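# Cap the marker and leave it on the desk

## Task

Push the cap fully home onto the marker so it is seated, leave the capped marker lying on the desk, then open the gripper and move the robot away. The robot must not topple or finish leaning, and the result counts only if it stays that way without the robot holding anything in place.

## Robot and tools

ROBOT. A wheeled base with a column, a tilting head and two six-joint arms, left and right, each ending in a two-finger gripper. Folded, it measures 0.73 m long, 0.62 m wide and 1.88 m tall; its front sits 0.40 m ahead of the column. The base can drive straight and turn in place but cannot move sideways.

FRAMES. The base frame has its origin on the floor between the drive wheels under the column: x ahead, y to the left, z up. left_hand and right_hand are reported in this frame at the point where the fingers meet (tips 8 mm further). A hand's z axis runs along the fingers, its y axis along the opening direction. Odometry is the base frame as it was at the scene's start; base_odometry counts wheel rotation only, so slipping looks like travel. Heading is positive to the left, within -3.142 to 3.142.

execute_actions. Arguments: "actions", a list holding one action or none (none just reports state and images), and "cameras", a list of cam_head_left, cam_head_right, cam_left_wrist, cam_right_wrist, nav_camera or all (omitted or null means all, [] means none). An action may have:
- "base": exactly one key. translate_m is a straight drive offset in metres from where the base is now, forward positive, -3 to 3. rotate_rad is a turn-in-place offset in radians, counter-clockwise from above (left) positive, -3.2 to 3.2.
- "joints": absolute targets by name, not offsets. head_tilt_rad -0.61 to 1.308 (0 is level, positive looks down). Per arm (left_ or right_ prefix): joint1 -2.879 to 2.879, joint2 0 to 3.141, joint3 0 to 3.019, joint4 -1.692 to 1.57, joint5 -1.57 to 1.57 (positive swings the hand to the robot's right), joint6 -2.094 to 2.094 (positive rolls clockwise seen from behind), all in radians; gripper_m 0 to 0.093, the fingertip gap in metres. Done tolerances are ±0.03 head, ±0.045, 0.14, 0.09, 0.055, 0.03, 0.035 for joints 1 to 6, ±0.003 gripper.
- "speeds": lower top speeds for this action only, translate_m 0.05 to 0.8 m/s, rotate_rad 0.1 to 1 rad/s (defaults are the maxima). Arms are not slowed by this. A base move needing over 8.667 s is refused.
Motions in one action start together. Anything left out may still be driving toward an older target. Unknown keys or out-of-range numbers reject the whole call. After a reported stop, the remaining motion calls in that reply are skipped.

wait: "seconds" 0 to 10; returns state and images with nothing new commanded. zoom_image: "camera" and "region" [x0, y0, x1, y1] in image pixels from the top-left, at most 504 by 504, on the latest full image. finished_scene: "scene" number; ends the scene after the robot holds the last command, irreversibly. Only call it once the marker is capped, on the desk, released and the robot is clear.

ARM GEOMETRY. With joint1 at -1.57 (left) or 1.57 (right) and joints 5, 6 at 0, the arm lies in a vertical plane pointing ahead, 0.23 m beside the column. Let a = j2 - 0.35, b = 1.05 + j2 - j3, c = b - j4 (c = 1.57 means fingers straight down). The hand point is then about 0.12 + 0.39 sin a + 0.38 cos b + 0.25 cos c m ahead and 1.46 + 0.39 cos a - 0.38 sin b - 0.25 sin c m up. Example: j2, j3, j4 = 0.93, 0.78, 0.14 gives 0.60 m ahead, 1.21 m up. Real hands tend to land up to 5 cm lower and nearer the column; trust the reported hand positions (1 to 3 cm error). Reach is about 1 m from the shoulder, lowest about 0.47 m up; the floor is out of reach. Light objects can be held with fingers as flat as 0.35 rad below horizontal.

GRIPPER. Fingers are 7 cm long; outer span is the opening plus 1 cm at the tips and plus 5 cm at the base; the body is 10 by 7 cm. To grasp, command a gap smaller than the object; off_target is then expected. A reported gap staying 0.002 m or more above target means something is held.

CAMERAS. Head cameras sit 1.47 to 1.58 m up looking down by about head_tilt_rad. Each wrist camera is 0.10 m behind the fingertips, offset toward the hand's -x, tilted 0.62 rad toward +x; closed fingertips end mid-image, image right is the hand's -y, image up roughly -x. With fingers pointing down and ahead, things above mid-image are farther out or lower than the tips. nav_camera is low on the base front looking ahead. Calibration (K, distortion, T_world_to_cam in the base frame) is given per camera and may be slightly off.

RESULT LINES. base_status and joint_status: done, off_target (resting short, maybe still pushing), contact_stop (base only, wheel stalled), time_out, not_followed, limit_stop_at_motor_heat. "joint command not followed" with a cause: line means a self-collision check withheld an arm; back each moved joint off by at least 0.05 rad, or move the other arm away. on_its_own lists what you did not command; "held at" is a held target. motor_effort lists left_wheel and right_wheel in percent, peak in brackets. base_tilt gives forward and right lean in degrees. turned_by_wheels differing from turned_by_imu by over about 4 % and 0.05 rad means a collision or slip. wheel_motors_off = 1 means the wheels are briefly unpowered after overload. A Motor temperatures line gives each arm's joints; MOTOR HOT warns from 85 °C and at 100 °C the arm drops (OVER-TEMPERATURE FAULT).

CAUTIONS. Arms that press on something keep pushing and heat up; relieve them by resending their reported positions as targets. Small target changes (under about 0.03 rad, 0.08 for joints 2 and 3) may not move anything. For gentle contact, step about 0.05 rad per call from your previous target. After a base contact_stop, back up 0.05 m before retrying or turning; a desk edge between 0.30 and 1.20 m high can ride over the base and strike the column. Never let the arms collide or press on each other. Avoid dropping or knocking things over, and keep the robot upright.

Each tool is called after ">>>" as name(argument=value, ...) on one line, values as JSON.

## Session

>>> execute_actions(actions=[])

Scene clock: 0.00 s.
Motor temperatures (°C, as the motors report them): left_arm=[24 27 26 23 25 26] | right_arm=[23 28 24 22 24 23]
base_odometry: x=+0.000 y=+0.000 heading=+0.000 (m, m, rad; odometry frame)
turned_by_wheels: +0.000 (rad since the last result)
turned_by_imu: +0.000 (rad since the last result)
base_tilt: forward=-0.3 right=+0.7 (deg)
base_status: not commanded
joint_positions: head_tilt_rad=+0.869 left_joint1_rad=-1.603 left_joint2_rad=+0.911 left_joint3_rad=+0.400 left_joint4_rad=-0.900 left_joint5_rad=+0.010 left_joint6_rad=+0.106 left_gripper_m=+0.095 right_joint1_rad=+1.587 right_joint2_rad=+0.911 right_joint3_rad=+0.370 right_joint4_rad=-0.993 right_joint5_rad=-0.011 right_joint6_rad=-0.084 right_gripper_m=+0.095
joint_status: not commanded
wheel_motors_off: 0
motor_effort: left_wheel=+2 right_wheel=+3 (%)
left_hand: x=+0.1440 y=+0.2159 z=+1.2444 quat_wxyz=(+0.428, -0.059, -0.901, +0.036) (m; base frame)
right_hand: x=+0.1153 y=-0.2207 z=+1.2687 quat_wxyz=(+0.483, +0.041, -0.874, -0.029) (m; base frame)
pictures: cam_head_left, cam_head_right, cam_left_wrist, cam_right_wrist, nav_camera
camera_calibration (this result's frames):
cam_head_left: T_world_to_cam=[[-0.0550424, -0.996628, 0.0608446, -0.0433482], [-0.814475, 0.00956574, -0.58012, 0.936402], [0.577582, -0.0814876, -0.812255, 1.14189], [0, 0, 0, 1]] pos_world=[0.100756, 0.0408903, 1.47337]
cam_head_right: T_world_to_cam=[[-0.0795058, -0.992745, 0.0902047, -0.152787], [-0.811276, 0.0118587, -0.584543, 0.939242], [0.579232, -0.119655, -0.806333, 1.13316], [0, 0, 0, 1]] pos_world=[0.0934732, -0.0272277, 1.47652]
cam_left_wrist: T_world_to_cam=[[-0.0724271, -0.990515, 0.11677, 0.0780429], [-0.0474169, 0.120365, 0.991597, -1.25214], [-0.996246, 0.0662816, -0.0556848, 0.318938], [0, 0, 0, 1]] pos_world=[0.26402, 0.206876, 1.25026]
cam_right_wrist: T_world_to_cam=[[0.0428263, -0.994547, -0.0950861, -0.104074], [0.0728792, -0.09181, 0.993106, -1.2823], [-0.996421, -0.0494608, 0.0685499, 0.140485], [0, 0, 0, 1]] pos_world=[0.237892, -0.214286, 1.25393]
Images, in order (width x height): cam_head_left 896x504, cam_head_right 896x504, cam_left_wrist 896x504, cam_right_wrist 896x504, nav_camera 896x504.

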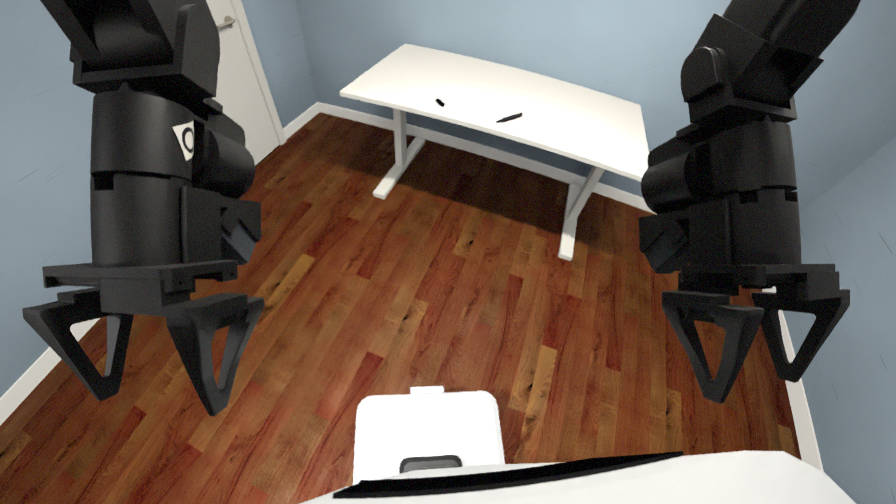

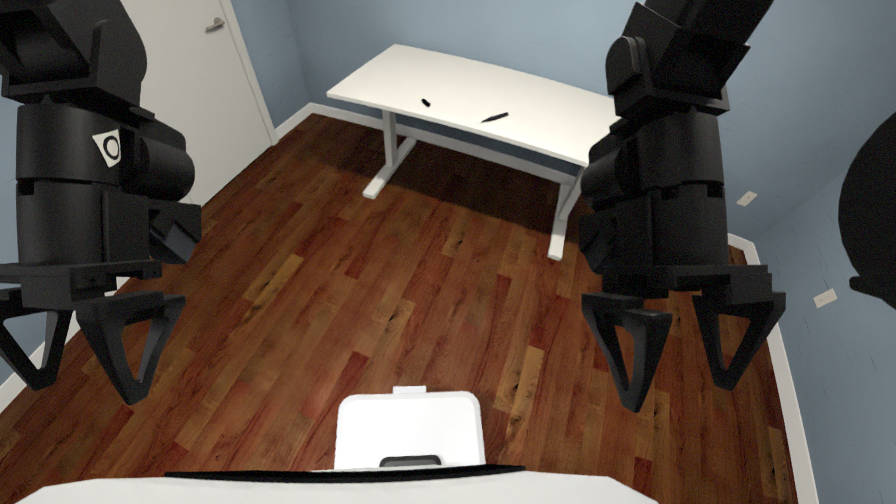

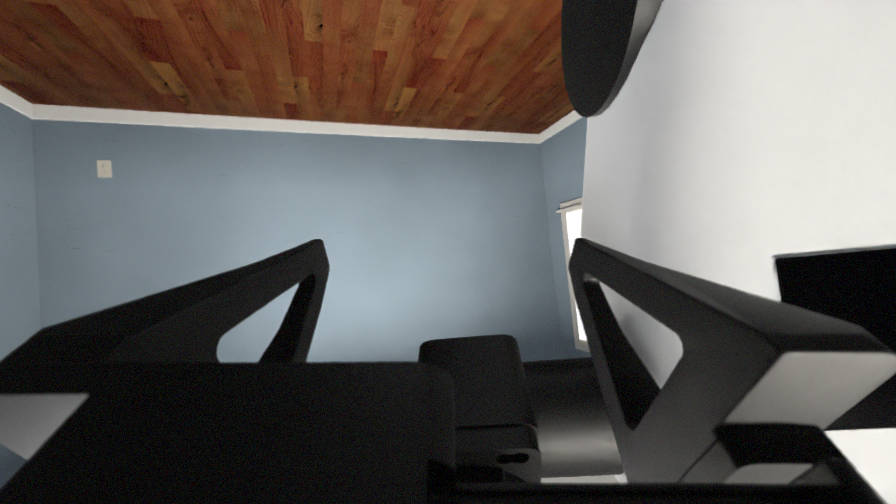

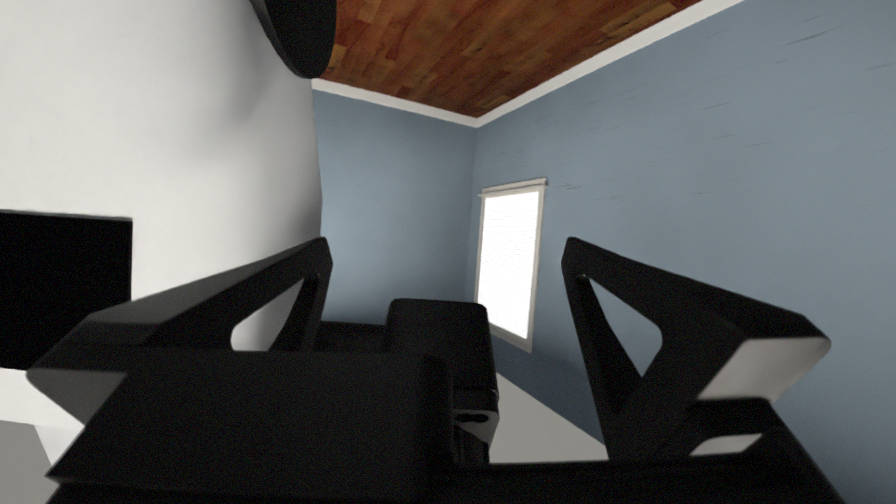

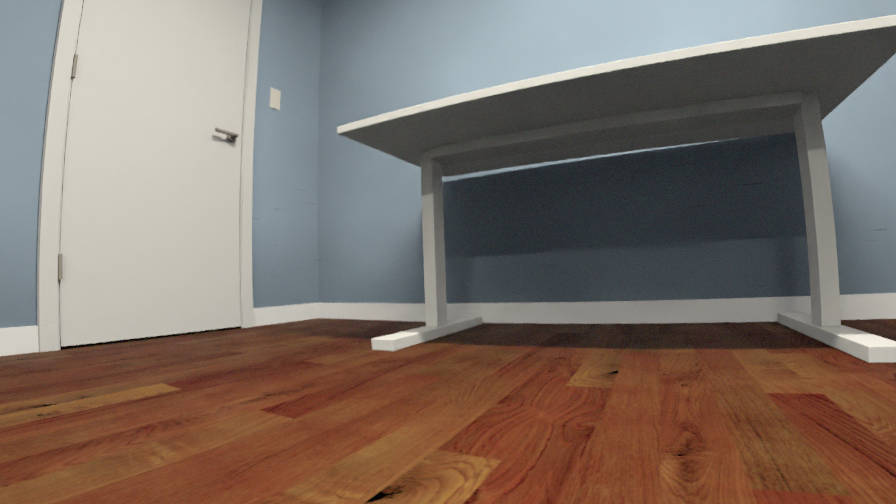

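>>> execute_actions(actions=[{"base":{"rotate_rad":-0.15}}], cameras=[])

>>> execute_actions(actions=[{"base":{"translate_m":0.85},"joints":{"head_tilt_rad":1.0,"left_joint1_rad":-1.57,"right_joint1_rad":1.57,"left_joint2_rad":1.6,"left_joint3_rad":1.3,"left_joint4_rad":-0.22,"right_joint2_rad":1.6,"right_joint3_rad":1.3,"right_joint4_rad":-0.22,"left_joint6_rad":-1.0,"right_joint6_rad":1.2,"left_gripper_m":0.06,"right_gripper_m":0.06}}], cameras=["cam_head_left","cam_left_wrist","cam_right_wrist"])

Scene clock: 10.33 s.
Motor temperatures (°C, as the motors report them): left_arm=[24 27 26 24 25 26] | right_arm=[23 28 24 22 24 23]
base_odometry: x=+0.000 y=+0.000 heading=-0.149 (m, m, rad; odometry frame)
turned_by_wheels: -0.149 (rad since the last result)
turned_by_imu: -0.146 (rad since the last result)
base_tilt: forward=-0.3 right=+0.5 (deg)
base_status: done
joint_positions: head_tilt_rad=+0.869 left_joint1_rad=-1.603 left_joint2_rad=+0.911 left_joint3_rad=+0.400 left_joint4_rad=-0.900 left_joint5_rad=+0.010 left_joint6_rad=+0.106 left_gripper_m=+0.095 right_joint1_rad=+1.587 right_joint2_rad=+0.911 right_joint3_rad=+0.370 right_joint4_rad=-0.993 right_joint5_rad=-0.011 right_joint6_rad=-0.084 right_gripper_m=+0.095
joint_status: not commanded
wheel_motors_off: 0
motor_effort: left_wheel=+0(41) right_wheel=+0(36) (%)
left_hand: x=+0.1440 y=+0.2159 z=+1.2444 quat_wxyz=(+0.428, -0.059, -0.901, +0.036) (m; base frame)
right_hand: x=+0.1153 y=-0.2207 z=+1.2687 quat_wxyz=(+0.483, +0.041, -0.874, -0.029) (m; base frame)
pictures: none
No camera images: the call's "cameras" was empty. Leave "cameras" out to get every camera's image.

Scene clock: 13.50 s.
Motor temperatures (°C, as the motors report them): left_arm=[24 28 26 24 25 26] | right_arm=[23 29 24 22 24 23]
base_odometry: x=+0.840 y=-0.126 heading=-0.148 (m, m, rad; odometry frame)
turned_by_wheels: +0.000 (rad since the last result)
turned_by_imu: +0.000 (rad since the last result)
base_tilt: forward=-0.4 right=+0.6 (deg)
base_status: done
joint_positions: head_tilt_rad=+1.001 left_joint1_rad=-1.577 left_joint2_rad=+1.598 left_joint3_rad=+1.299 left_joint4_rad=-0.229 left_joint5_rad=+0.010 left_joint6_rad=-0.989 left_gripper_m=+0.060 right_joint1_rad=+1.578 right_joint2_rad=+1.599 right_joint3_rad=+1.296 right_joint4_rad=-0.228 right_joint5_rad=-0.011 right_joint6_rad=+1.187 right_gripper_m=+0.060
joint_status: all done
wheel_motors_off: 0
motor_effort: left_wheel=+0(56) right_wheel=-1(41) (%)
left_hand: x=+0.5734 y=+0.2188 z=+0.9588 quat_wxyz=(+0.005, +0.473, -0.881, +0.006) (m; base frame)
right_hand: x=+0.5710 y=-0.2185 z=+0.9577 quat_wxyz=(+0.008, -0.558, -0.830, -0.005) (m; base frame)
pictures: cam_head_left, cam_left_wrist, cam_right_wrist
camera_calibration (this result's frames):
cam_head_left: T_world_to_cam=[[-0.0466024, -0.996628, 0.0675274, -0.0540617], [-0.883417, 0.00956574, -0.468489, 0.767938], [0.466264, -0.0814876, -0.880885, 1.25314], [0, 0, 0, 1]] pos_world=[0.0915953, 0.0408903, 1.4673]
cam_left_wrist: T_world_to_cam=[[0.834632, -0.550753, 0.00777854, -0.366495], [-0.443324, -0.663315, 0.60289, -0.1778], [-0.326884, -0.50664, -0.797786, 1.1837], [0, 0, 0, 1]] pos_world=[0.613997, 0.279923, 1.05438]
cam_right_wrist: T_world_to_cam=[[-0.92467, -0.380763, -0.00231009, 0.446695], [-0.303947, 0.734442, 0.606805, -0.24086], [-0.229352, 0.561796, -0.794848, 1.13839], [0, 0, 0, 1]] pos_world=[0.60093, -0.292562, 1.05204]
Images, in order (width x height): cam_head_left 896x504, cam_left_wrist 896x504, cam_right_wrist 896x504.

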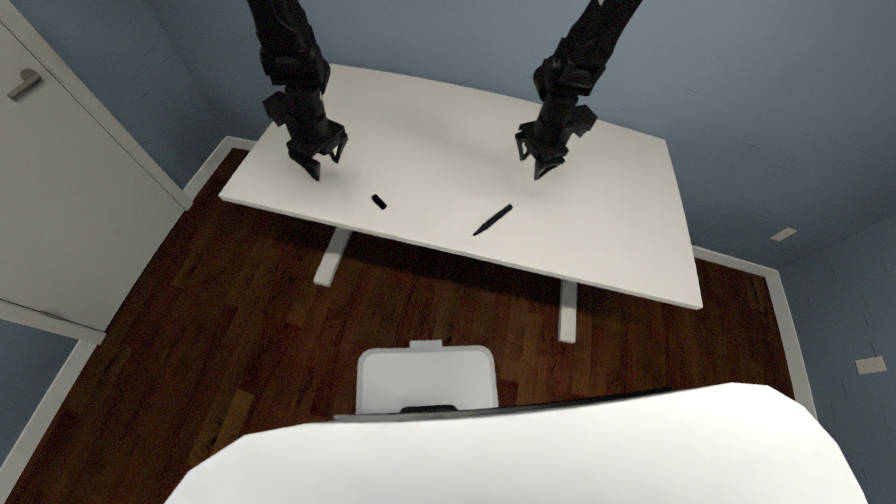

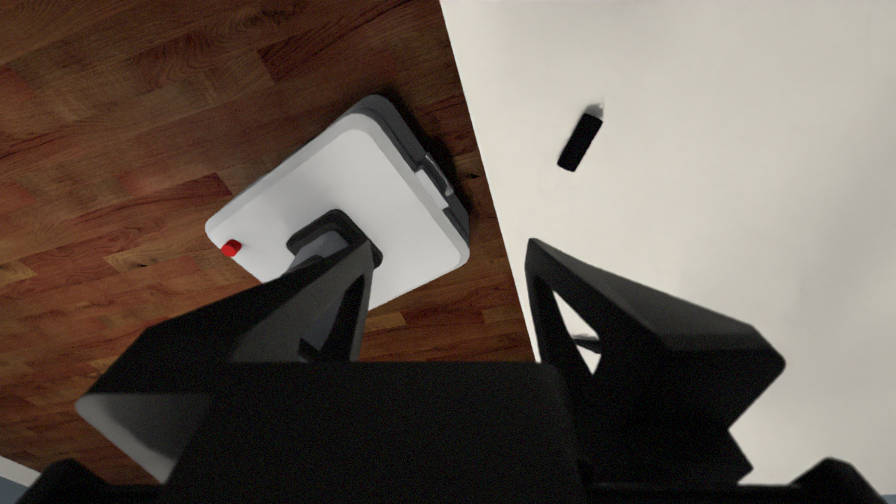

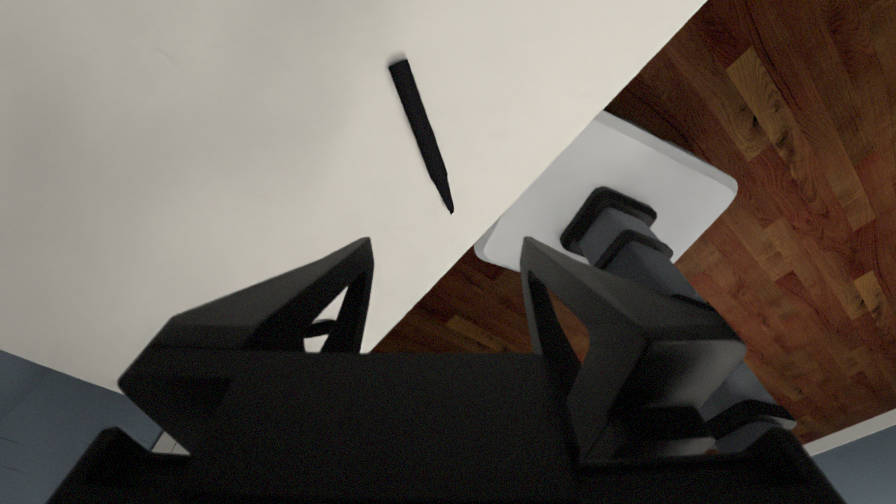

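>>> zoom_image(camera="cam_left_wrist", region=[530,90,640,190])

>>> zoom_image(camera="cam_head_left", region=[350,180,410,225])

>>> execute_actions(actions=[{"base":{"translate_m":0.035},"joints":{"right_joint2_rad":2.05,"right_joint3_rad":1.74,"right_joint6_rad":0.86,"left_joint6_rad":-0.6}}], cameras=["cam_left_wrist","cam_right_wrist"])

Region (530, 90, 640, 190) of cam_left_wrist's 896x504 image, scaled by 4.582, with more detail than that image has; it fills the top 458 rows of this view, and the rest is white.

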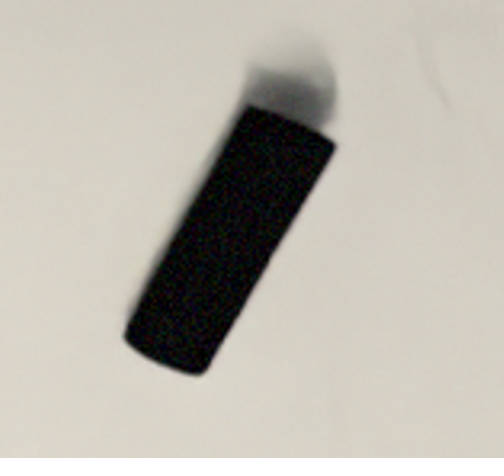

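Region (350, 180, 410, 225) of cam_head_left's 896x504 image, scaled by 8.400, with more detail than that image has; it fills the top 378 rows of this view, and the rest is white.

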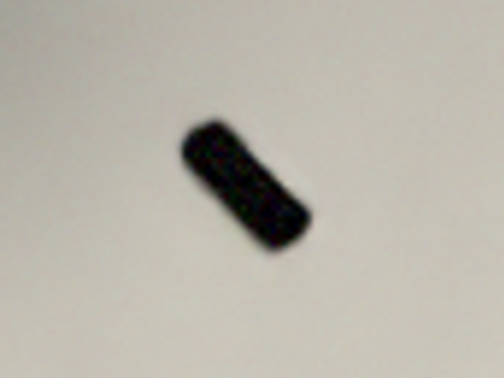

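Scene clock: 29.77 s.
Motor temperatures (°C, as the motors report them): left_arm=[24 29 26 23 25 26] | right_arm=[23 30 24 22 24 23]
base_odometry: x=+0.875 y=-0.131 heading=-0.148 (m, m, rad; odometry frame)
turned_by_wheels: +0.000 (rad since the last result)
turned_by_imu: +0.002 (rad since the last result)
base_tilt: forward=-0.5 right=+0.6 (deg)
base_status: done
joint_positions: head_tilt_rad=+1.001 left_joint1_rad=-1.577 left_joint2_rad=+1.598 left_joint3_rad=+1.300 left_joint4_rad=-0.229 left_joint5_rad=+0.010 left_joint6_rad=-0.611 left_gripper_m=+0.060 right_joint1_rad=+1.578 right_joint2_rad=+2.066 right_joint3_rad=+1.723 right_joint4_rad=-0.222 right_joint5_rad=-0.011 right_joint6_rad=+0.872 right_gripper_m=+0.060
joint_status: all done
wheel_motors_off: 0
motor_effort: left_wheel=+0(35) right_wheel=+0(31) (%)
left_hand: x=+0.5739 y=+0.2188 z=+0.9589 quat_wxyz=(+0.004, +0.299, -0.954, +0.007) (m; base frame)
right_hand: x=+0.5629 y=-0.2174 z=+0.7777 quat_wxyz=(+0.022, -0.421, -0.907, +0.001) (m; base frame)
pictures: cam_left_wrist, cam_right_wrist
camera_calibration (this result's frames):
cam_left_wrist: T_world_to_cam=[[0.572702, -0.819656, 0.0132701, -0.162999], [-0.660284, -0.451633, 0.600045, -0.0966995], [-0.485837, -0.352409, -0.799856, 1.24337], [0, 0, 0, 1]] pos_world=[0.633576, 0.260899, 1.0547]
cam_right_wrist: T_world_to_cam=[[-0.760858, -0.648686, 0.017379, 0.273518], [-0.4991, 0.602101, 0.623196, -0.0665522], [-0.414723, 0.46549, -0.781872, 1.06613], [0, 0, 0, 1]] pos_world=[0.617042, -0.278776, 0.870303]
Images, in order (width x height): cam_left_wrist 896x504, cam_right_wrist 896x504.

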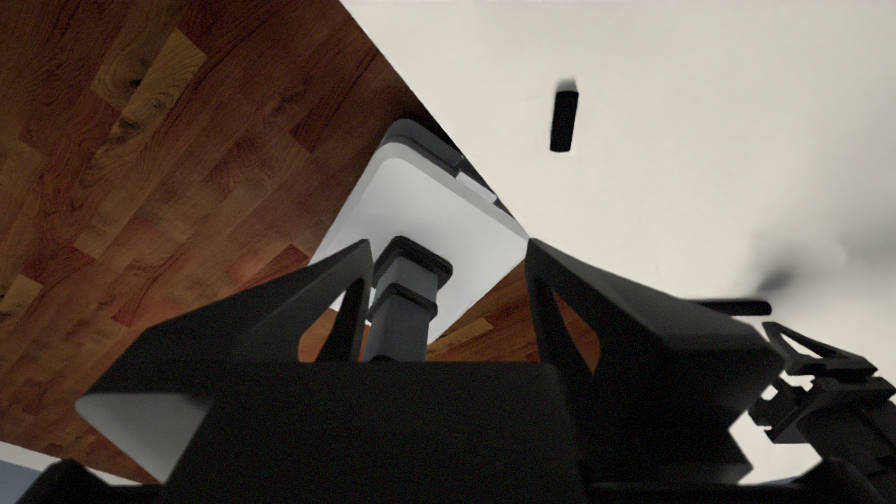

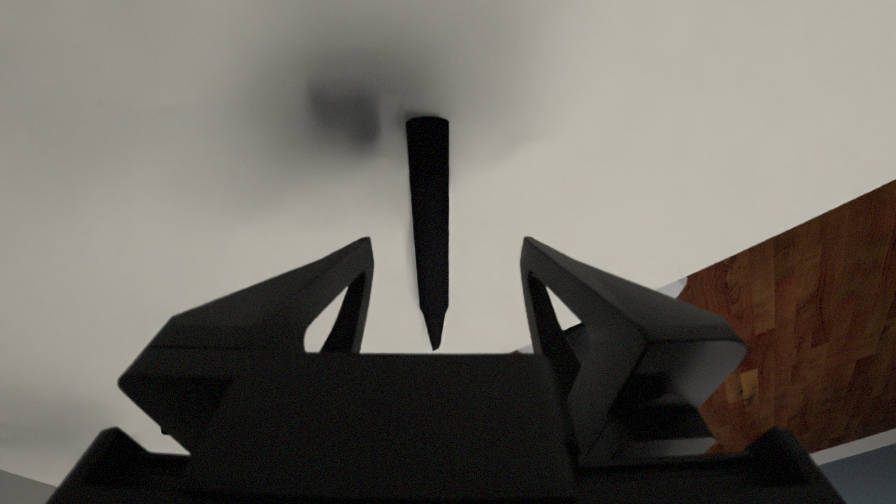

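>>> execute_actions(actions=[{"joints":{"right_joint2_rad":2.18,"right_joint3_rad":1.875,"left_joint1_rad":-1.69,"left_joint5_rad":-0.10,"left_joint6_rad":-0.72,"left_joint2_rad":1.9,"left_joint3_rad":1.66,"left_joint4_rad":-0.25}}], cameras=["cam_left_wrist","cam_right_wrist"])

Scene clock: 42.73 s.
Motor temperatures (°C, as the motors report them): left_arm=[24 29 26 23 25 26] | right_arm=[23 31 24 22 24 23]
base_odometry: x=+0.875 y=-0.131 heading=-0.148 (m, m, rad; odometry frame)
turned_by_wheels: +0.000 (rad since the last result)
turned_by_imu: +0.001 (rad since the last result)
base_tilt: forward=-0.3 right=+0.6 (deg)
base_status: not commanded
joint_positions: head_tilt_rad=+1.001 left_joint1_rad=-1.700 left_joint2_rad=+1.911 left_joint3_rad=+1.647 left_joint4_rad=-0.243 left_joint5_rad=-0.097 left_joint6_rad=-0.711 left_gripper_m=+0.060 right_joint1_rad=+1.578 right_joint2_rad=+2.171 right_joint3_rad=+1.871 right_joint4_rad=-0.222 right_joint5_rad=-0.011 right_joint6_rad=+0.872 right_gripper_m=+0.060
joint_status: all done
wheel_motors_off: 0
motor_effort: left_wheel=+1(2) right_wheel=-1(1) (%)
left_hand: x=+0.6080 y=+0.1387 z=+0.8481 quat_wxyz=(-0.006, +0.318, -0.948, +0.010) (m; base frame)
right_hand: x=+0.5816 y=-0.2171 z=+0.7414 quat_wxyz=(+0.003, -0.421, -0.907, -0.008) (m; base frame)
pictures: cam_left_wrist, cam_right_wrist
camera_calibration (this result's frames):
cam_left_wrist: T_world_to_cam=[[0.604795, -0.79595, 0.026205, -0.280484], [-0.653865, -0.477511, 0.586893, -0.0330782], [-0.454625, -0.372085, -0.80924, 1.13477], [0, 0, 0, 1]] pos_world=[0.663901, 0.183185, 0.945065]
cam_right_wrist: T_world_to_cam=[[-0.761079, -0.648474, -0.0155326, 0.313132], [-0.525325, 0.602145, 0.601211, -0.00323816], [-0.380516, 0.465728, -0.79894, 1.03818], [0, 0, 0, 1]] pos_world=[0.63166, -0.278501, 0.836251]
Images, in order (width x height): cam_left_wrist 896x504, cam_right_wrist 896x504.

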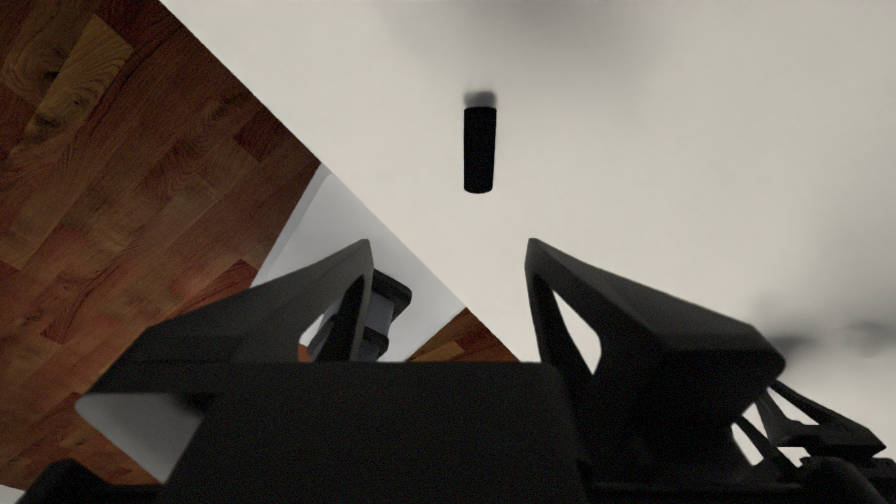

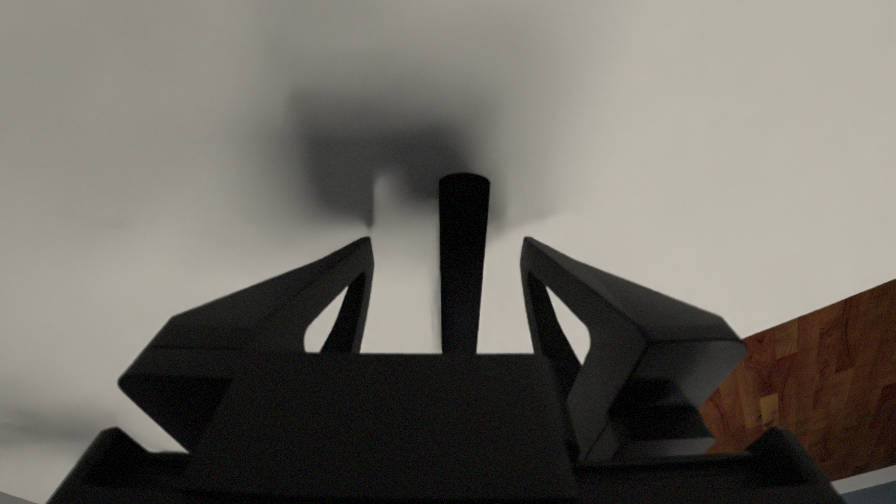

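>>> execute_actions(actions=[{"joints":{"right_joint2_rad":2.205,"left_joint1_rad":-1.71,"left_joint2_rad":2.15,"left_joint3_rad":1.95}}], cameras=[])

>>> execute_actions(actions=[{"joints":{"right_gripper_m":0}}], cameras=["cam_left_wrist","cam_right_wrist"])

Scene clock: 52.83 s.
Motor temperatures (°C, as the motors report them): left_arm=[24 30 26 23 25 26] | right_arm=[23 31 24 22 24 23]
base_odometry: x=+0.875 y=-0.131 heading=-0.148 (m, m, rad; odometry frame)
turned_by_wheels: +0.000 (rad since the last result)
turned_by_imu: +0.001 (rad since the last result)
base_tilt: forward=-0.4 right=+0.7 (deg)
base_status: not commanded
joint_positions: head_tilt_rad=+1.001 left_joint1_rad=-1.700 left_joint2_rad=+2.159 left_joint3_rad=+1.935 left_joint4_rad=-0.243 left_joint5_rad=-0.098 left_joint6_rad=-0.711 left_gripper_m=+0.060 right_joint1_rad=+1.578 right_joint2_rad=+2.189 right_joint3_rad=+1.871 right_joint4_rad=-0.222 right_joint5_rad=-0.011 right_joint6_rad=+0.872 right_gripper_m=+0.060
joint_status: all done
wheel_motors_off: 0
motor_effort: left_wheel=+1(1) right_wheel=-1(2) (%)
left_hand: x=+0.6209 y=+0.1278 z=+0.7586 quat_wxyz=(-0.025, +0.320, -0.947, +0.018) (m; base frame)
right_hand: x=+0.5681 y=-0.2171 z=+0.7330 quat_wxyz=(+0.011, -0.421, -0.907, -0.004) (m; base frame)
pictures: none
No camera images: the call's "cameras" was empty. Leave "cameras" out to get every camera's image.

Scene clock: 53.47 s.
Motor temperatures (°C, as the motors report them): left_arm=[24 30 26 23 25 26] | right_arm=[23 31 24 22 24 23]
base_odometry: x=+0.875 y=-0.131 heading=-0.148 (m, m, rad; odometry frame)
turned_by_wheels: +0.000 (rad since the last result)
turned_by_imu: +0.000 (rad since the last result)
base_tilt: forward=-0.4 right=+0.7 (deg)
base_status: not commanded
joint_positions: head_tilt_rad=+1.001 left_joint1_rad=-1.700 left_joint2_rad=+2.159 left_joint3_rad=+1.935 left_joint4_rad=-0.243 left_joint5_rad=-0.098 left_joint6_rad=-0.711 left_gripper_m=+0.060 right_joint1_rad=+1.578 right_joint2_rad=+2.189 right_joint3_rad=+1.871 right_joint4_rad=-0.222 right_joint5_rad=-0.011 right_joint6_rad=+0.872 right_gripper_m=+0.017
joint_status: right_gripper_m off_target (ended at +0.017, target +0.000)
wheel_motors_off: 0
motor_effort: left_wheel=+1(1) right_wheel=-1(1) (%)
left_hand: x=+0.6209 y=+0.1278 z=+0.7586 quat_wxyz=(-0.025, +0.320, -0.947, +0.018) (m; base frame)
right_hand: x=+0.5681 y=-0.2171 z=+0.7330 quat_wxyz=(+0.011, -0.421, -0.907, -0.004) (m; base frame)
pictures: cam_left_wrist, cam_right_wrist
camera_calibration (this result's frames):
cam_left_wrist: T_world_to_cam=[[0.606804, -0.793146, 0.0520336, -0.315767], [-0.674544, -0.479227, 0.561544, 0.0549751], [-0.420451, -0.375846, -0.825809, 1.05603], [0, 0, 0, 1]] pos_world=[0.672701, 0.172802, 0.857639]
cam_right_wrist: T_world_to_cam=[[-0.761157, -0.648567, -0.00126021, 0.292336], [-0.51407, 0.602125, 0.610883, -0.0187244], [-0.395439, 0.465626, -0.79172, 1.02949], [0, 0, 0, 1]] pos_world=[0.619989, -0.278484, 0.826875]
Images, in order (width x height): cam_left_wrist 896x504, cam_right_wrist 896x504.

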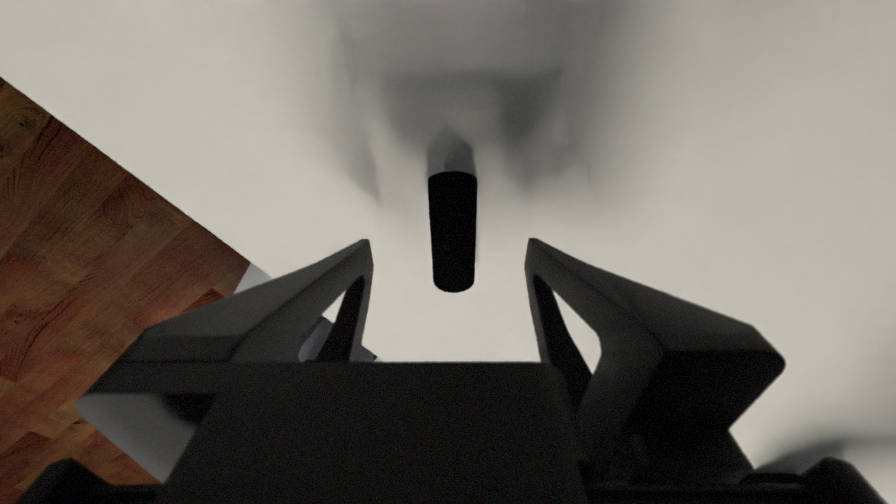

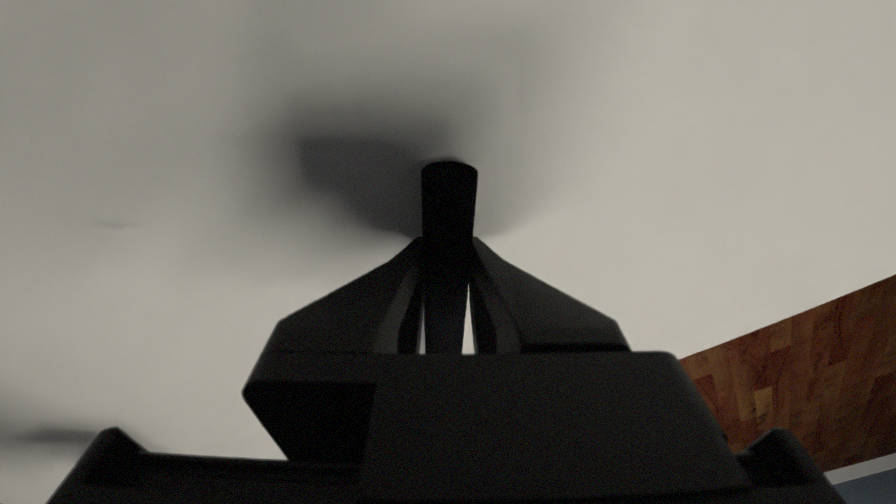

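>>> zoom_image(camera="cam_left_wrist", region=[410,125,500,215])

>>> execute_actions(actions=[{"joints":{"left_joint2_rad":2.23,"left_joint3_rad":2.04,"right_joint2_rad":2.1,"right_joint3_rad":1.8,"right_joint6_rad":1.6}}], cameras=["cam_left_wrist"])

Region (410, 125, 500, 215) of cam_left_wrist's 896x504 image, scaled by 5.600, with more detail than that image has.

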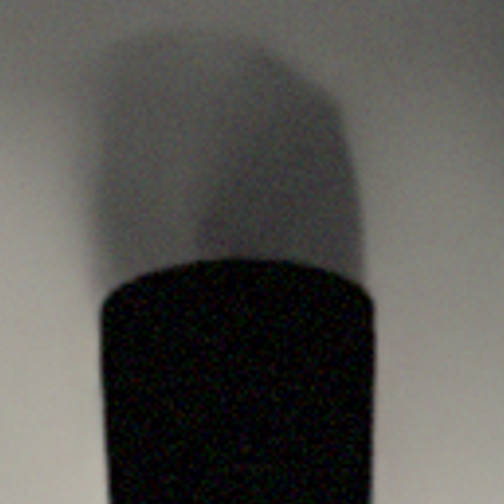

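Scene clock: 59.30 s.
Motor temperatures (°C, as the motors report them): left_arm=[24 30 26 23 25 26] | right_arm=[23 31 24 22 24 23]
base_odometry: x=+0.875 y=-0.131 heading=-0.148 (m, m, rad; odometry frame)
turned_by_wheels: +0.000 (rad since the last result)
turned_by_imu: +0.001 (rad since the last result)
base_tilt: forward=-0.4 right=+0.6 (deg)
base_status: not commanded
joint_positions: head_tilt_rad=+1.001 left_joint1_rad=-1.700 left_joint2_rad=+2.209 left_joint3_rad=+2.030 left_joint4_rad=-0.243 left_joint5_rad=-0.098 left_joint6_rad=-0.711 left_gripper_m=+0.060 right_joint1_rad=+1.578 right_joint2_rad=+2.106 right_joint3_rad=+1.795 right_joint4_rad=-0.222 right_joint5_rad=-0.011 right_joint6_rad=+1.587 right_gripper_m=+0.017
joint_status: all done
wheel_motors_off: 0
motor_effort: left_wheel=+1(1) right_wheel=-1(1) (%)
left_hand: x=+0.6433 y=+0.1250 z=+0.7467 quat_wxyz=(-0.046, +0.322, -0.945, +0.026) (m; base frame)
right_hand: x=+0.5795 y=-0.2172 z=+0.7645 quat_wxyz=(+0.010, -0.712, -0.703, -0.002) (m; base frame)
pictures: cam_left_wrist
camera_calibration (this result's frames):
cam_left_wrist: T_world_to_cam=[[0.607804, -0.789874, 0.0816928, -0.35416], [-0.696731, -0.481101, 0.532078, 0.111941], [-0.380972, -0.380317, -0.842745, 1.04239], [0, 0, 0, 1]] pos_world=[0.690372, 0.17055, 0.847836]
Images, in order (width x height): cam_left_wrist 896x504.

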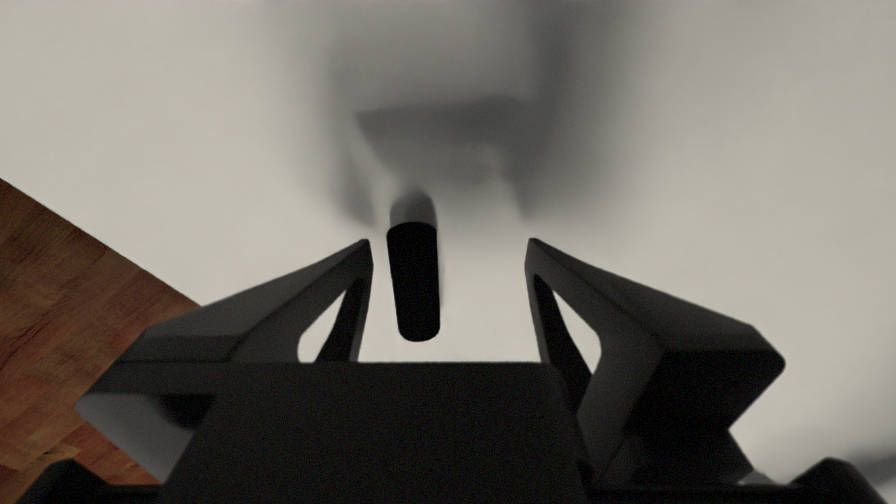

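>>> execute_actions(actions=[{"joints":{"left_joint2_rad":2.255}}], cameras=[])

>>> execute_actions(actions=[{"joints":{"left_gripper_m":0}}], cameras=["cam_left_wrist"])

Scene clock: 64.83 s.
Motor temperatures (°C, as the motors report them): left_arm=[24 30 26 23 25 26] | right_arm=[23 31 24 22 24 23]
base_odometry: x=+0.875 y=-0.131 heading=-0.148 (m, m, rad; odometry frame)
turned_by_wheels: +0.000 (rad since the last result)
turned_by_imu: +0.001 (rad since the last result)
base_tilt: forward=-0.4 right=+0.7 (deg)
base_status: not commanded
joint_positions: head_tilt_rad=+1.001 left_joint1_rad=-1.700 left_joint2_rad=+2.239 left_joint3_rad=+2.030 left_joint4_rad=-0.243 left_joint5_rad=-0.099 left_joint6_rad=-0.711 left_gripper_m=+0.060 right_joint1_rad=+1.578 right_joint2_rad=+2.106 right_joint3_rad=+1.795 right_joint4_rad=-0.222 right_joint5_rad=-0.011 right_joint6_rad=+1.587 right_gripper_m=+0.017
joint_status: all done
wheel_motors_off: 0
motor_effort: left_wheel=+1(1) right_wheel=-1(2) (%)
left_hand: x=+0.6217 y=+0.1245 z=+0.7314 quat_wxyz=(-0.032, +0.321, -0.946, +0.020) (m; base frame)
right_hand: x=+0.5795 y=-0.2172 z=+0.7645 quat_wxyz=(+0.010, -0.712, -0.703, -0.002) (m; base frame)
pictures: none
No camera images: the call's "cameras" was empty. Leave "cameras" out to get every camera's image.

Scene clock: 65.47 s.
Motor temperatures (°C, as the motors report them): left_arm=[24 30 26 23 25 26] | right_arm=[23 31 24 22 24 23]
base_odometry: x=+0.875 y=-0.131 heading=-0.148 (m, m, rad; odometry frame)
turned_by_wheels: +0.000 (rad since the last result)
turned_by_imu: +0.000 (rad since the last result)
base_tilt: forward=-0.4 right=+0.7 (deg)
base_status: not commanded
joint_positions: head_tilt_rad=+1.001 left_joint1_rad=-1.700 left_joint2_rad=+2.239 left_joint3_rad=+2.030 left_joint4_rad=-0.243 left_joint5_rad=-0.099 left_joint6_rad=-0.711 left_gripper_m=+0.018 right_joint1_rad=+1.578 right_joint2_rad=+2.106 right_joint3_rad=+1.795 right_joint4_rad=-0.222 right_joint5_rad=-0.011 right_joint6_rad=+1.587 right_gripper_m=+0.017
joint_status: left_gripper_m off_target (ended at +0.018, target +0.000)
wheel_motors_off: 0
motor_effort: left_wheel=+1(1) right_wheel=-1(1) (%)
left_hand: x=+0.6217 y=+0.1245 z=+0.7314 quat_wxyz=(-0.032, +0.321, -0.946, +0.020) (m; base frame)
right_hand: x=+0.5795 y=-0.2172 z=+0.7645 quat_wxyz=(+0.010, -0.712, -0.703, -0.002) (m; base frame)
pictures: cam_left_wrist
camera_calibration (this result's frames):
cam_left_wrist: T_world_to_cam=[[0.607192, -0.792137, 0.0619341, -0.325123], [-0.682427, -0.479995, 0.551269, 0.0817418], [-0.406953, -0.376992, -0.832025, 1.02897], [0, 0, 0, 1]] pos_world=[0.671939, 0.169609, 0.831207]
Images, in order (width x height): cam_left_wrist 896x504.

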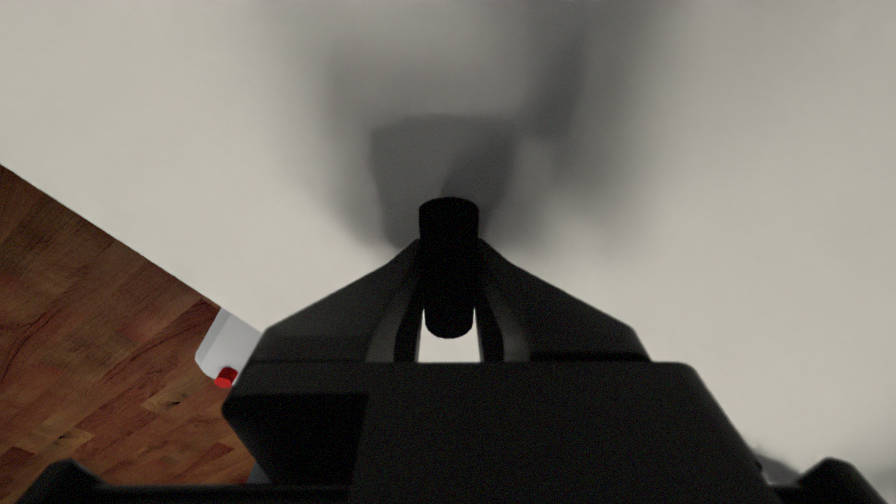

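>>> execute_actions(actions=[{"joints":{"left_joint2_rad":2.12,"left_joint3_rad":1.9}}], cameras=[])

>>> execute_actions(actions=[{"base":{"translate_m":0.1},"joints":{"left_joint1_rad":-1.76,"left_joint5_rad":-0.19,"left_joint6_rad":-1.68,"left_joint2_rad":2.2,"left_joint3_rad":1.92,"right_joint1_rad":1.72,"right_joint5_rad":0.12,"right_joint6_rad":1.655,"right_joint2_rad":2.18,"right_joint3_rad":1.88}}], cameras=["cam_left_wrist","cam_right_wrist","cam_head_left"])

>>> zoom_image(camera="cam_head_left", region=[360,180,500,260])

Scene clock: 78.80 s.
Motor temperatures (°C, as the motors report them): left_arm=[24 30 26 23 25 26] | right_arm=[23 31 24 22 24 23]
base_odometry: x=+0.875 y=-0.131 heading=-0.148 (m, m, rad; odometry frame)
turned_by_wheels: +0.000 (rad since the last result)
turned_by_imu: +0.001 (rad since the last result)
base_tilt: forward=-0.3 right=+0.6 (deg)
base_status: not commanded
joint_positions: head_tilt_rad=+1.001 left_joint1_rad=-1.700 left_joint2_rad=+2.127 left_joint3_rad=+1.890 left_joint4_rad=-0.243 left_joint5_rad=-0.099 left_joint6_rad=-0.711 left_gripper_m=+0.018 right_joint1_rad=+1.578 right_joint2_rad=+2.106 right_joint3_rad=+1.795 right_joint4_rad=-0.222 right_joint5_rad=-0.011 right_joint6_rad=+1.587 right_gripper_m=+0.017
joint_status: all done
wheel_motors_off: 0
motor_effort: left_wheel=+1(1) right_wheel=-1(1) (%)
left_hand: x=+0.6160 y=+0.1291 z=+0.7691 quat_wxyz=(-0.019, +0.320, -0.947, +0.015) (m; base frame)
right_hand: x=+0.5795 y=-0.2172 z=+0.7645 quat_wxyz=(+0.010, -0.712, -0.703, -0.002) (m; base frame)
pictures: none
No camera images: the call's "cameras" was empty. Leave "cameras" out to get every camera's image.

Scene clock: 80.27 s.
Motor temperatures (°C, as the motors report them): left_arm=[24 30 26 23 25 26] | right_arm=[23 31 24 22 24 23]
base_odometry: x=+0.974 y=-0.146 heading=-0.147 (m, m, rad; odometry frame)
turned_by_wheels: +0.001 (rad since the last result)
turned_by_imu: +0.001 (rad since the last result)
base_tilt: forward=-0.4 right=+0.7 (deg)
base_status: done
joint_positions: head_tilt_rad=+1.001 left_joint1_rad=-1.768 left_joint2_rad=+2.203 left_joint3_rad=+1.916 left_joint4_rad=-0.243 left_joint5_rad=-0.187 left_joint6_rad=-1.669 left_gripper_m=+0.018 right_joint1_rad=+1.717 right_joint2_rad=+2.183 right_joint3_rad=+1.871 right_joint4_rad=-0.222 right_joint5_rad=+0.119 right_joint6_rad=+1.642 right_gripper_m=+0.017
joint_status: all done
wheel_motors_off: 0
motor_effort: left_wheel=+1(34) right_wheel=-1(31) (%)
left_hand: x=+0.5759 y=+0.0843 z=+0.7430 quat_wxyz=(-0.007, +0.707, -0.707, -0.004) (m; base frame)
right_hand: x=+0.5698 y=-0.1192 z=+0.7424 quat_wxyz=(+0.005, -0.706, -0.708, +0.000) (m; base frame)
pictures: cam_head_left, cam_left_wrist, cam_right_wrist
camera_calibration (this result's frames):
cam_head_left: T_world_to_cam=[[-0.0465752, -0.996628, 0.0675461, -0.0540919], [-0.883606, 0.00956574, -0.468134, 0.7674], [0.465909, -0.0814876, -0.881072, 1.25345], [0, 0, 0, 1]] pos_world=[0.0915661, 0.0408903, 1.46728]
cam_left_wrist: T_world_to_cam=[[0.999977, 0.000619027, 0.00676501, -0.581862], [-0.00340244, -0.816292, 0.577629, -0.357468], [0.00587979, -0.577639, -0.816271, 0.772278], [0, 0, 0, 1]] pos_world=[0.576091, 0.15466, 0.840809]
cam_right_wrist: T_world_to_cam=[[-0.999975, -0.00630329, 0.00332157, 0.566261], [-0.00307389, 0.802242, 0.596991, -0.339532], [-0.00642771, 0.596966, -0.802241, 0.793892], [0, 0, 0, 1]] pos_world=[0.570306, -0.19797, 0.837709]
Images, in order (width x height): cam_head_left 896x504, cam_left_wrist 896x504, cam_right_wrist 896x504.

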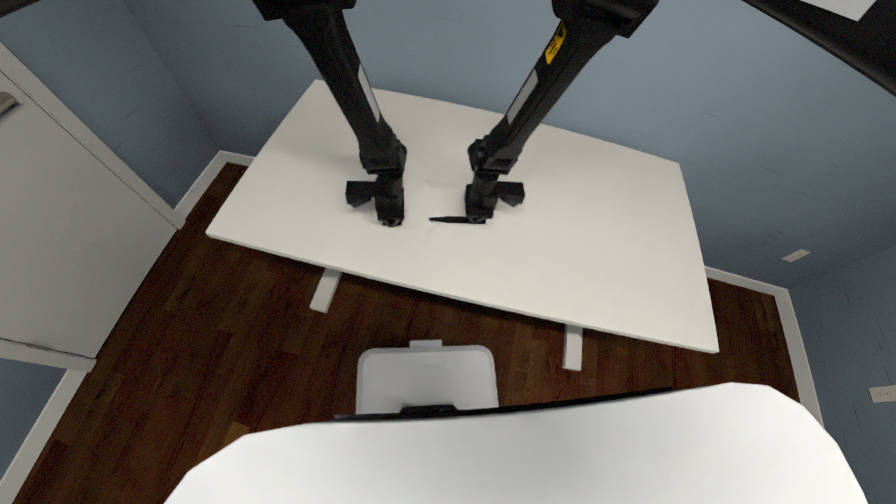

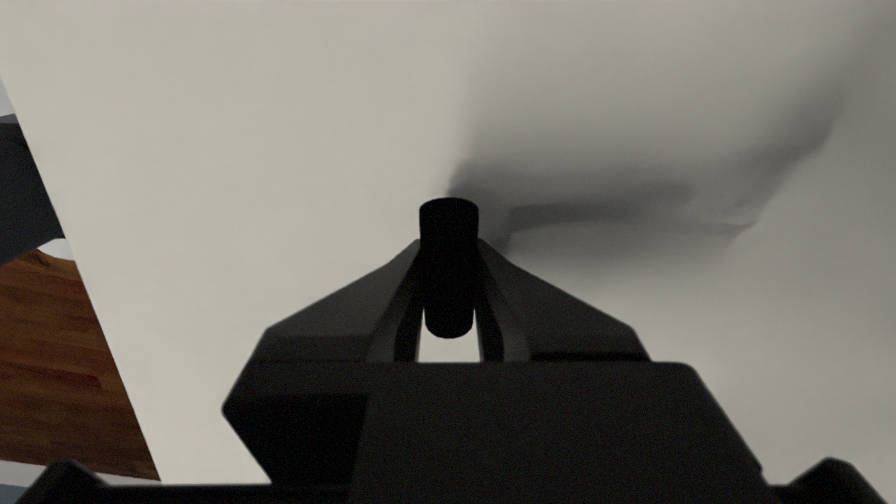

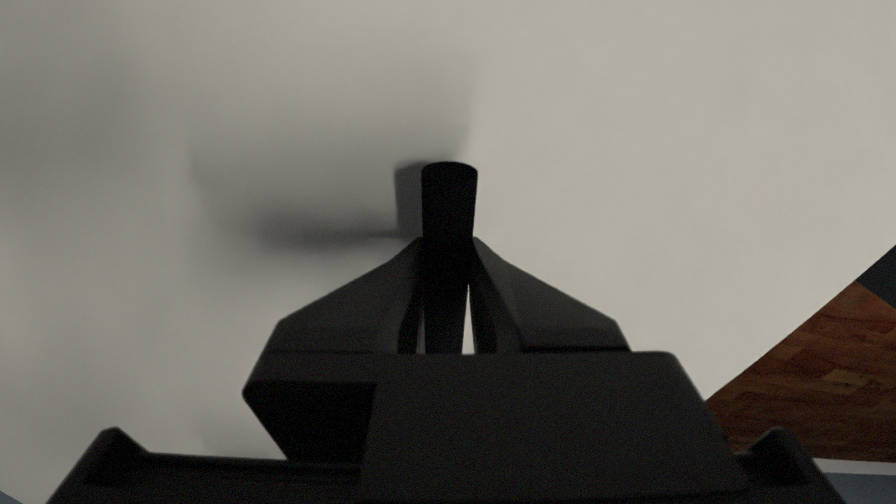

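Region (360, 180, 500, 260) of cam_head_left's 896x504 image, scaled by 3.600, with more detail than that image has; it fills the top 288 rows of this view, and the rest is white.

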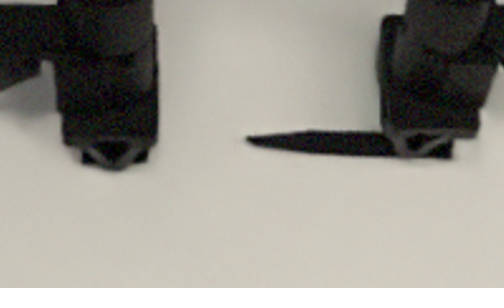

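>>> execute_actions(actions=[{"joints":{"left_joint2_rad":2.225,"left_joint3_rad":1.94,"right_joint1_rad":1.77,"right_joint5_rad":0.16,"right_joint2_rad":2.245,"right_joint3_rad":1.93}}], cameras=["cam_left_wrist","cam_head_left"])

>>> zoom_image(camera="cam_head_left", region=[360,180,500,260])

Scene clock: 88.73 s.
Motor temperatures (°C, as the motors report them): left_arm=[24 30 26 23 25 26] | right_arm=[23 32 24 22 24 23]
base_odometry: x=+0.974 y=-0.146 heading=-0.147 (m, m, rad; odometry frame)
turned_by_wheels: +0.000 (rad since the last result)
turned_by_imu: +0.001 (rad since the last result)
base_tilt: forward=-0.4 right=+0.6 (deg)
base_status: not commanded
joint_positions: head_tilt_rad=+1.001 left_joint1_rad=-1.768 left_joint2_rad=+2.206 left_joint3_rad=+1.926 left_joint4_rad=-0.243 left_joint5_rad=-0.187 left_joint6_rad=-1.669 left_gripper_m=+0.018 right_joint1_rad=+1.775 right_joint2_rad=+2.225 right_joint3_rad=+1.921 right_joint4_rad=-0.222 right_joint5_rad=+0.161 right_joint6_rad=+1.642 right_gripper_m=+0.017
joint_status: all done
wheel_motors_off: 0
motor_effort: left_wheel=+1(2) right_wheel=-2(2) (%)
left_hand: x=+0.5792 y=+0.0839 z=+0.7423 quat_wxyz=(-0.009, +0.707, -0.707, -0.002) (m; base frame)
right_hand: x=+0.5671 y=-0.0736 z=+0.7342 quat_wxyz=(+0.004, -0.696, -0.718, -0.008) (m; base frame)
pictures: cam_head_left, cam_left_wrist
camera_calibration (this result's frames):
cam_head_left: T_world_to_cam=[[-0.0465752, -0.996628, 0.0675461, -0.0540919], [-0.883606, 0.00956574, -0.468134, 0.7674], [0.465909, -0.0814876, -0.881072, 1.25345], [0, 0, 0, 1]] pos_world=[0.0915661, 0.0408903, 1.46728]
cam_left_wrist: T_world_to_cam=[[0.999917, 0.00166004, 0.0127494, -0.589702], [-0.00601629, -0.815952, 0.578089, -0.35629], [0.0113626, -0.578118, -0.815874, 0.768013], [0, 0, 0, 1]] pos_world=[0.578783, 0.154266, 0.840087]
Images, in order (width x height): cam_head_left 896x504, cam_left_wrist 896x504.

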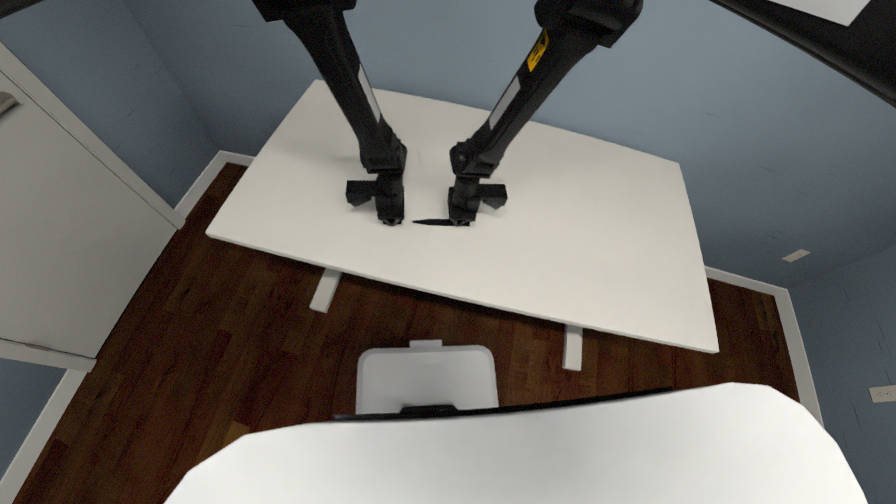

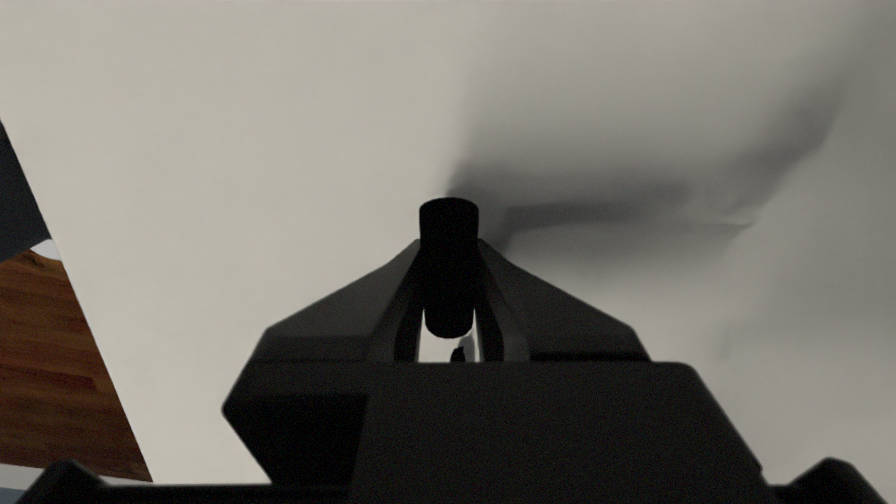

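Region (360, 180, 500, 260) of cam_head_left's 896x504 image, scaled by 3.600, with more detail than that image has; it fills the top 288 rows of this view, and the rest is white.

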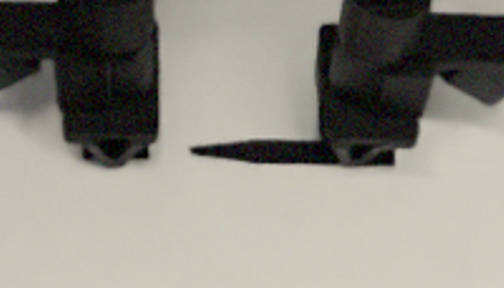

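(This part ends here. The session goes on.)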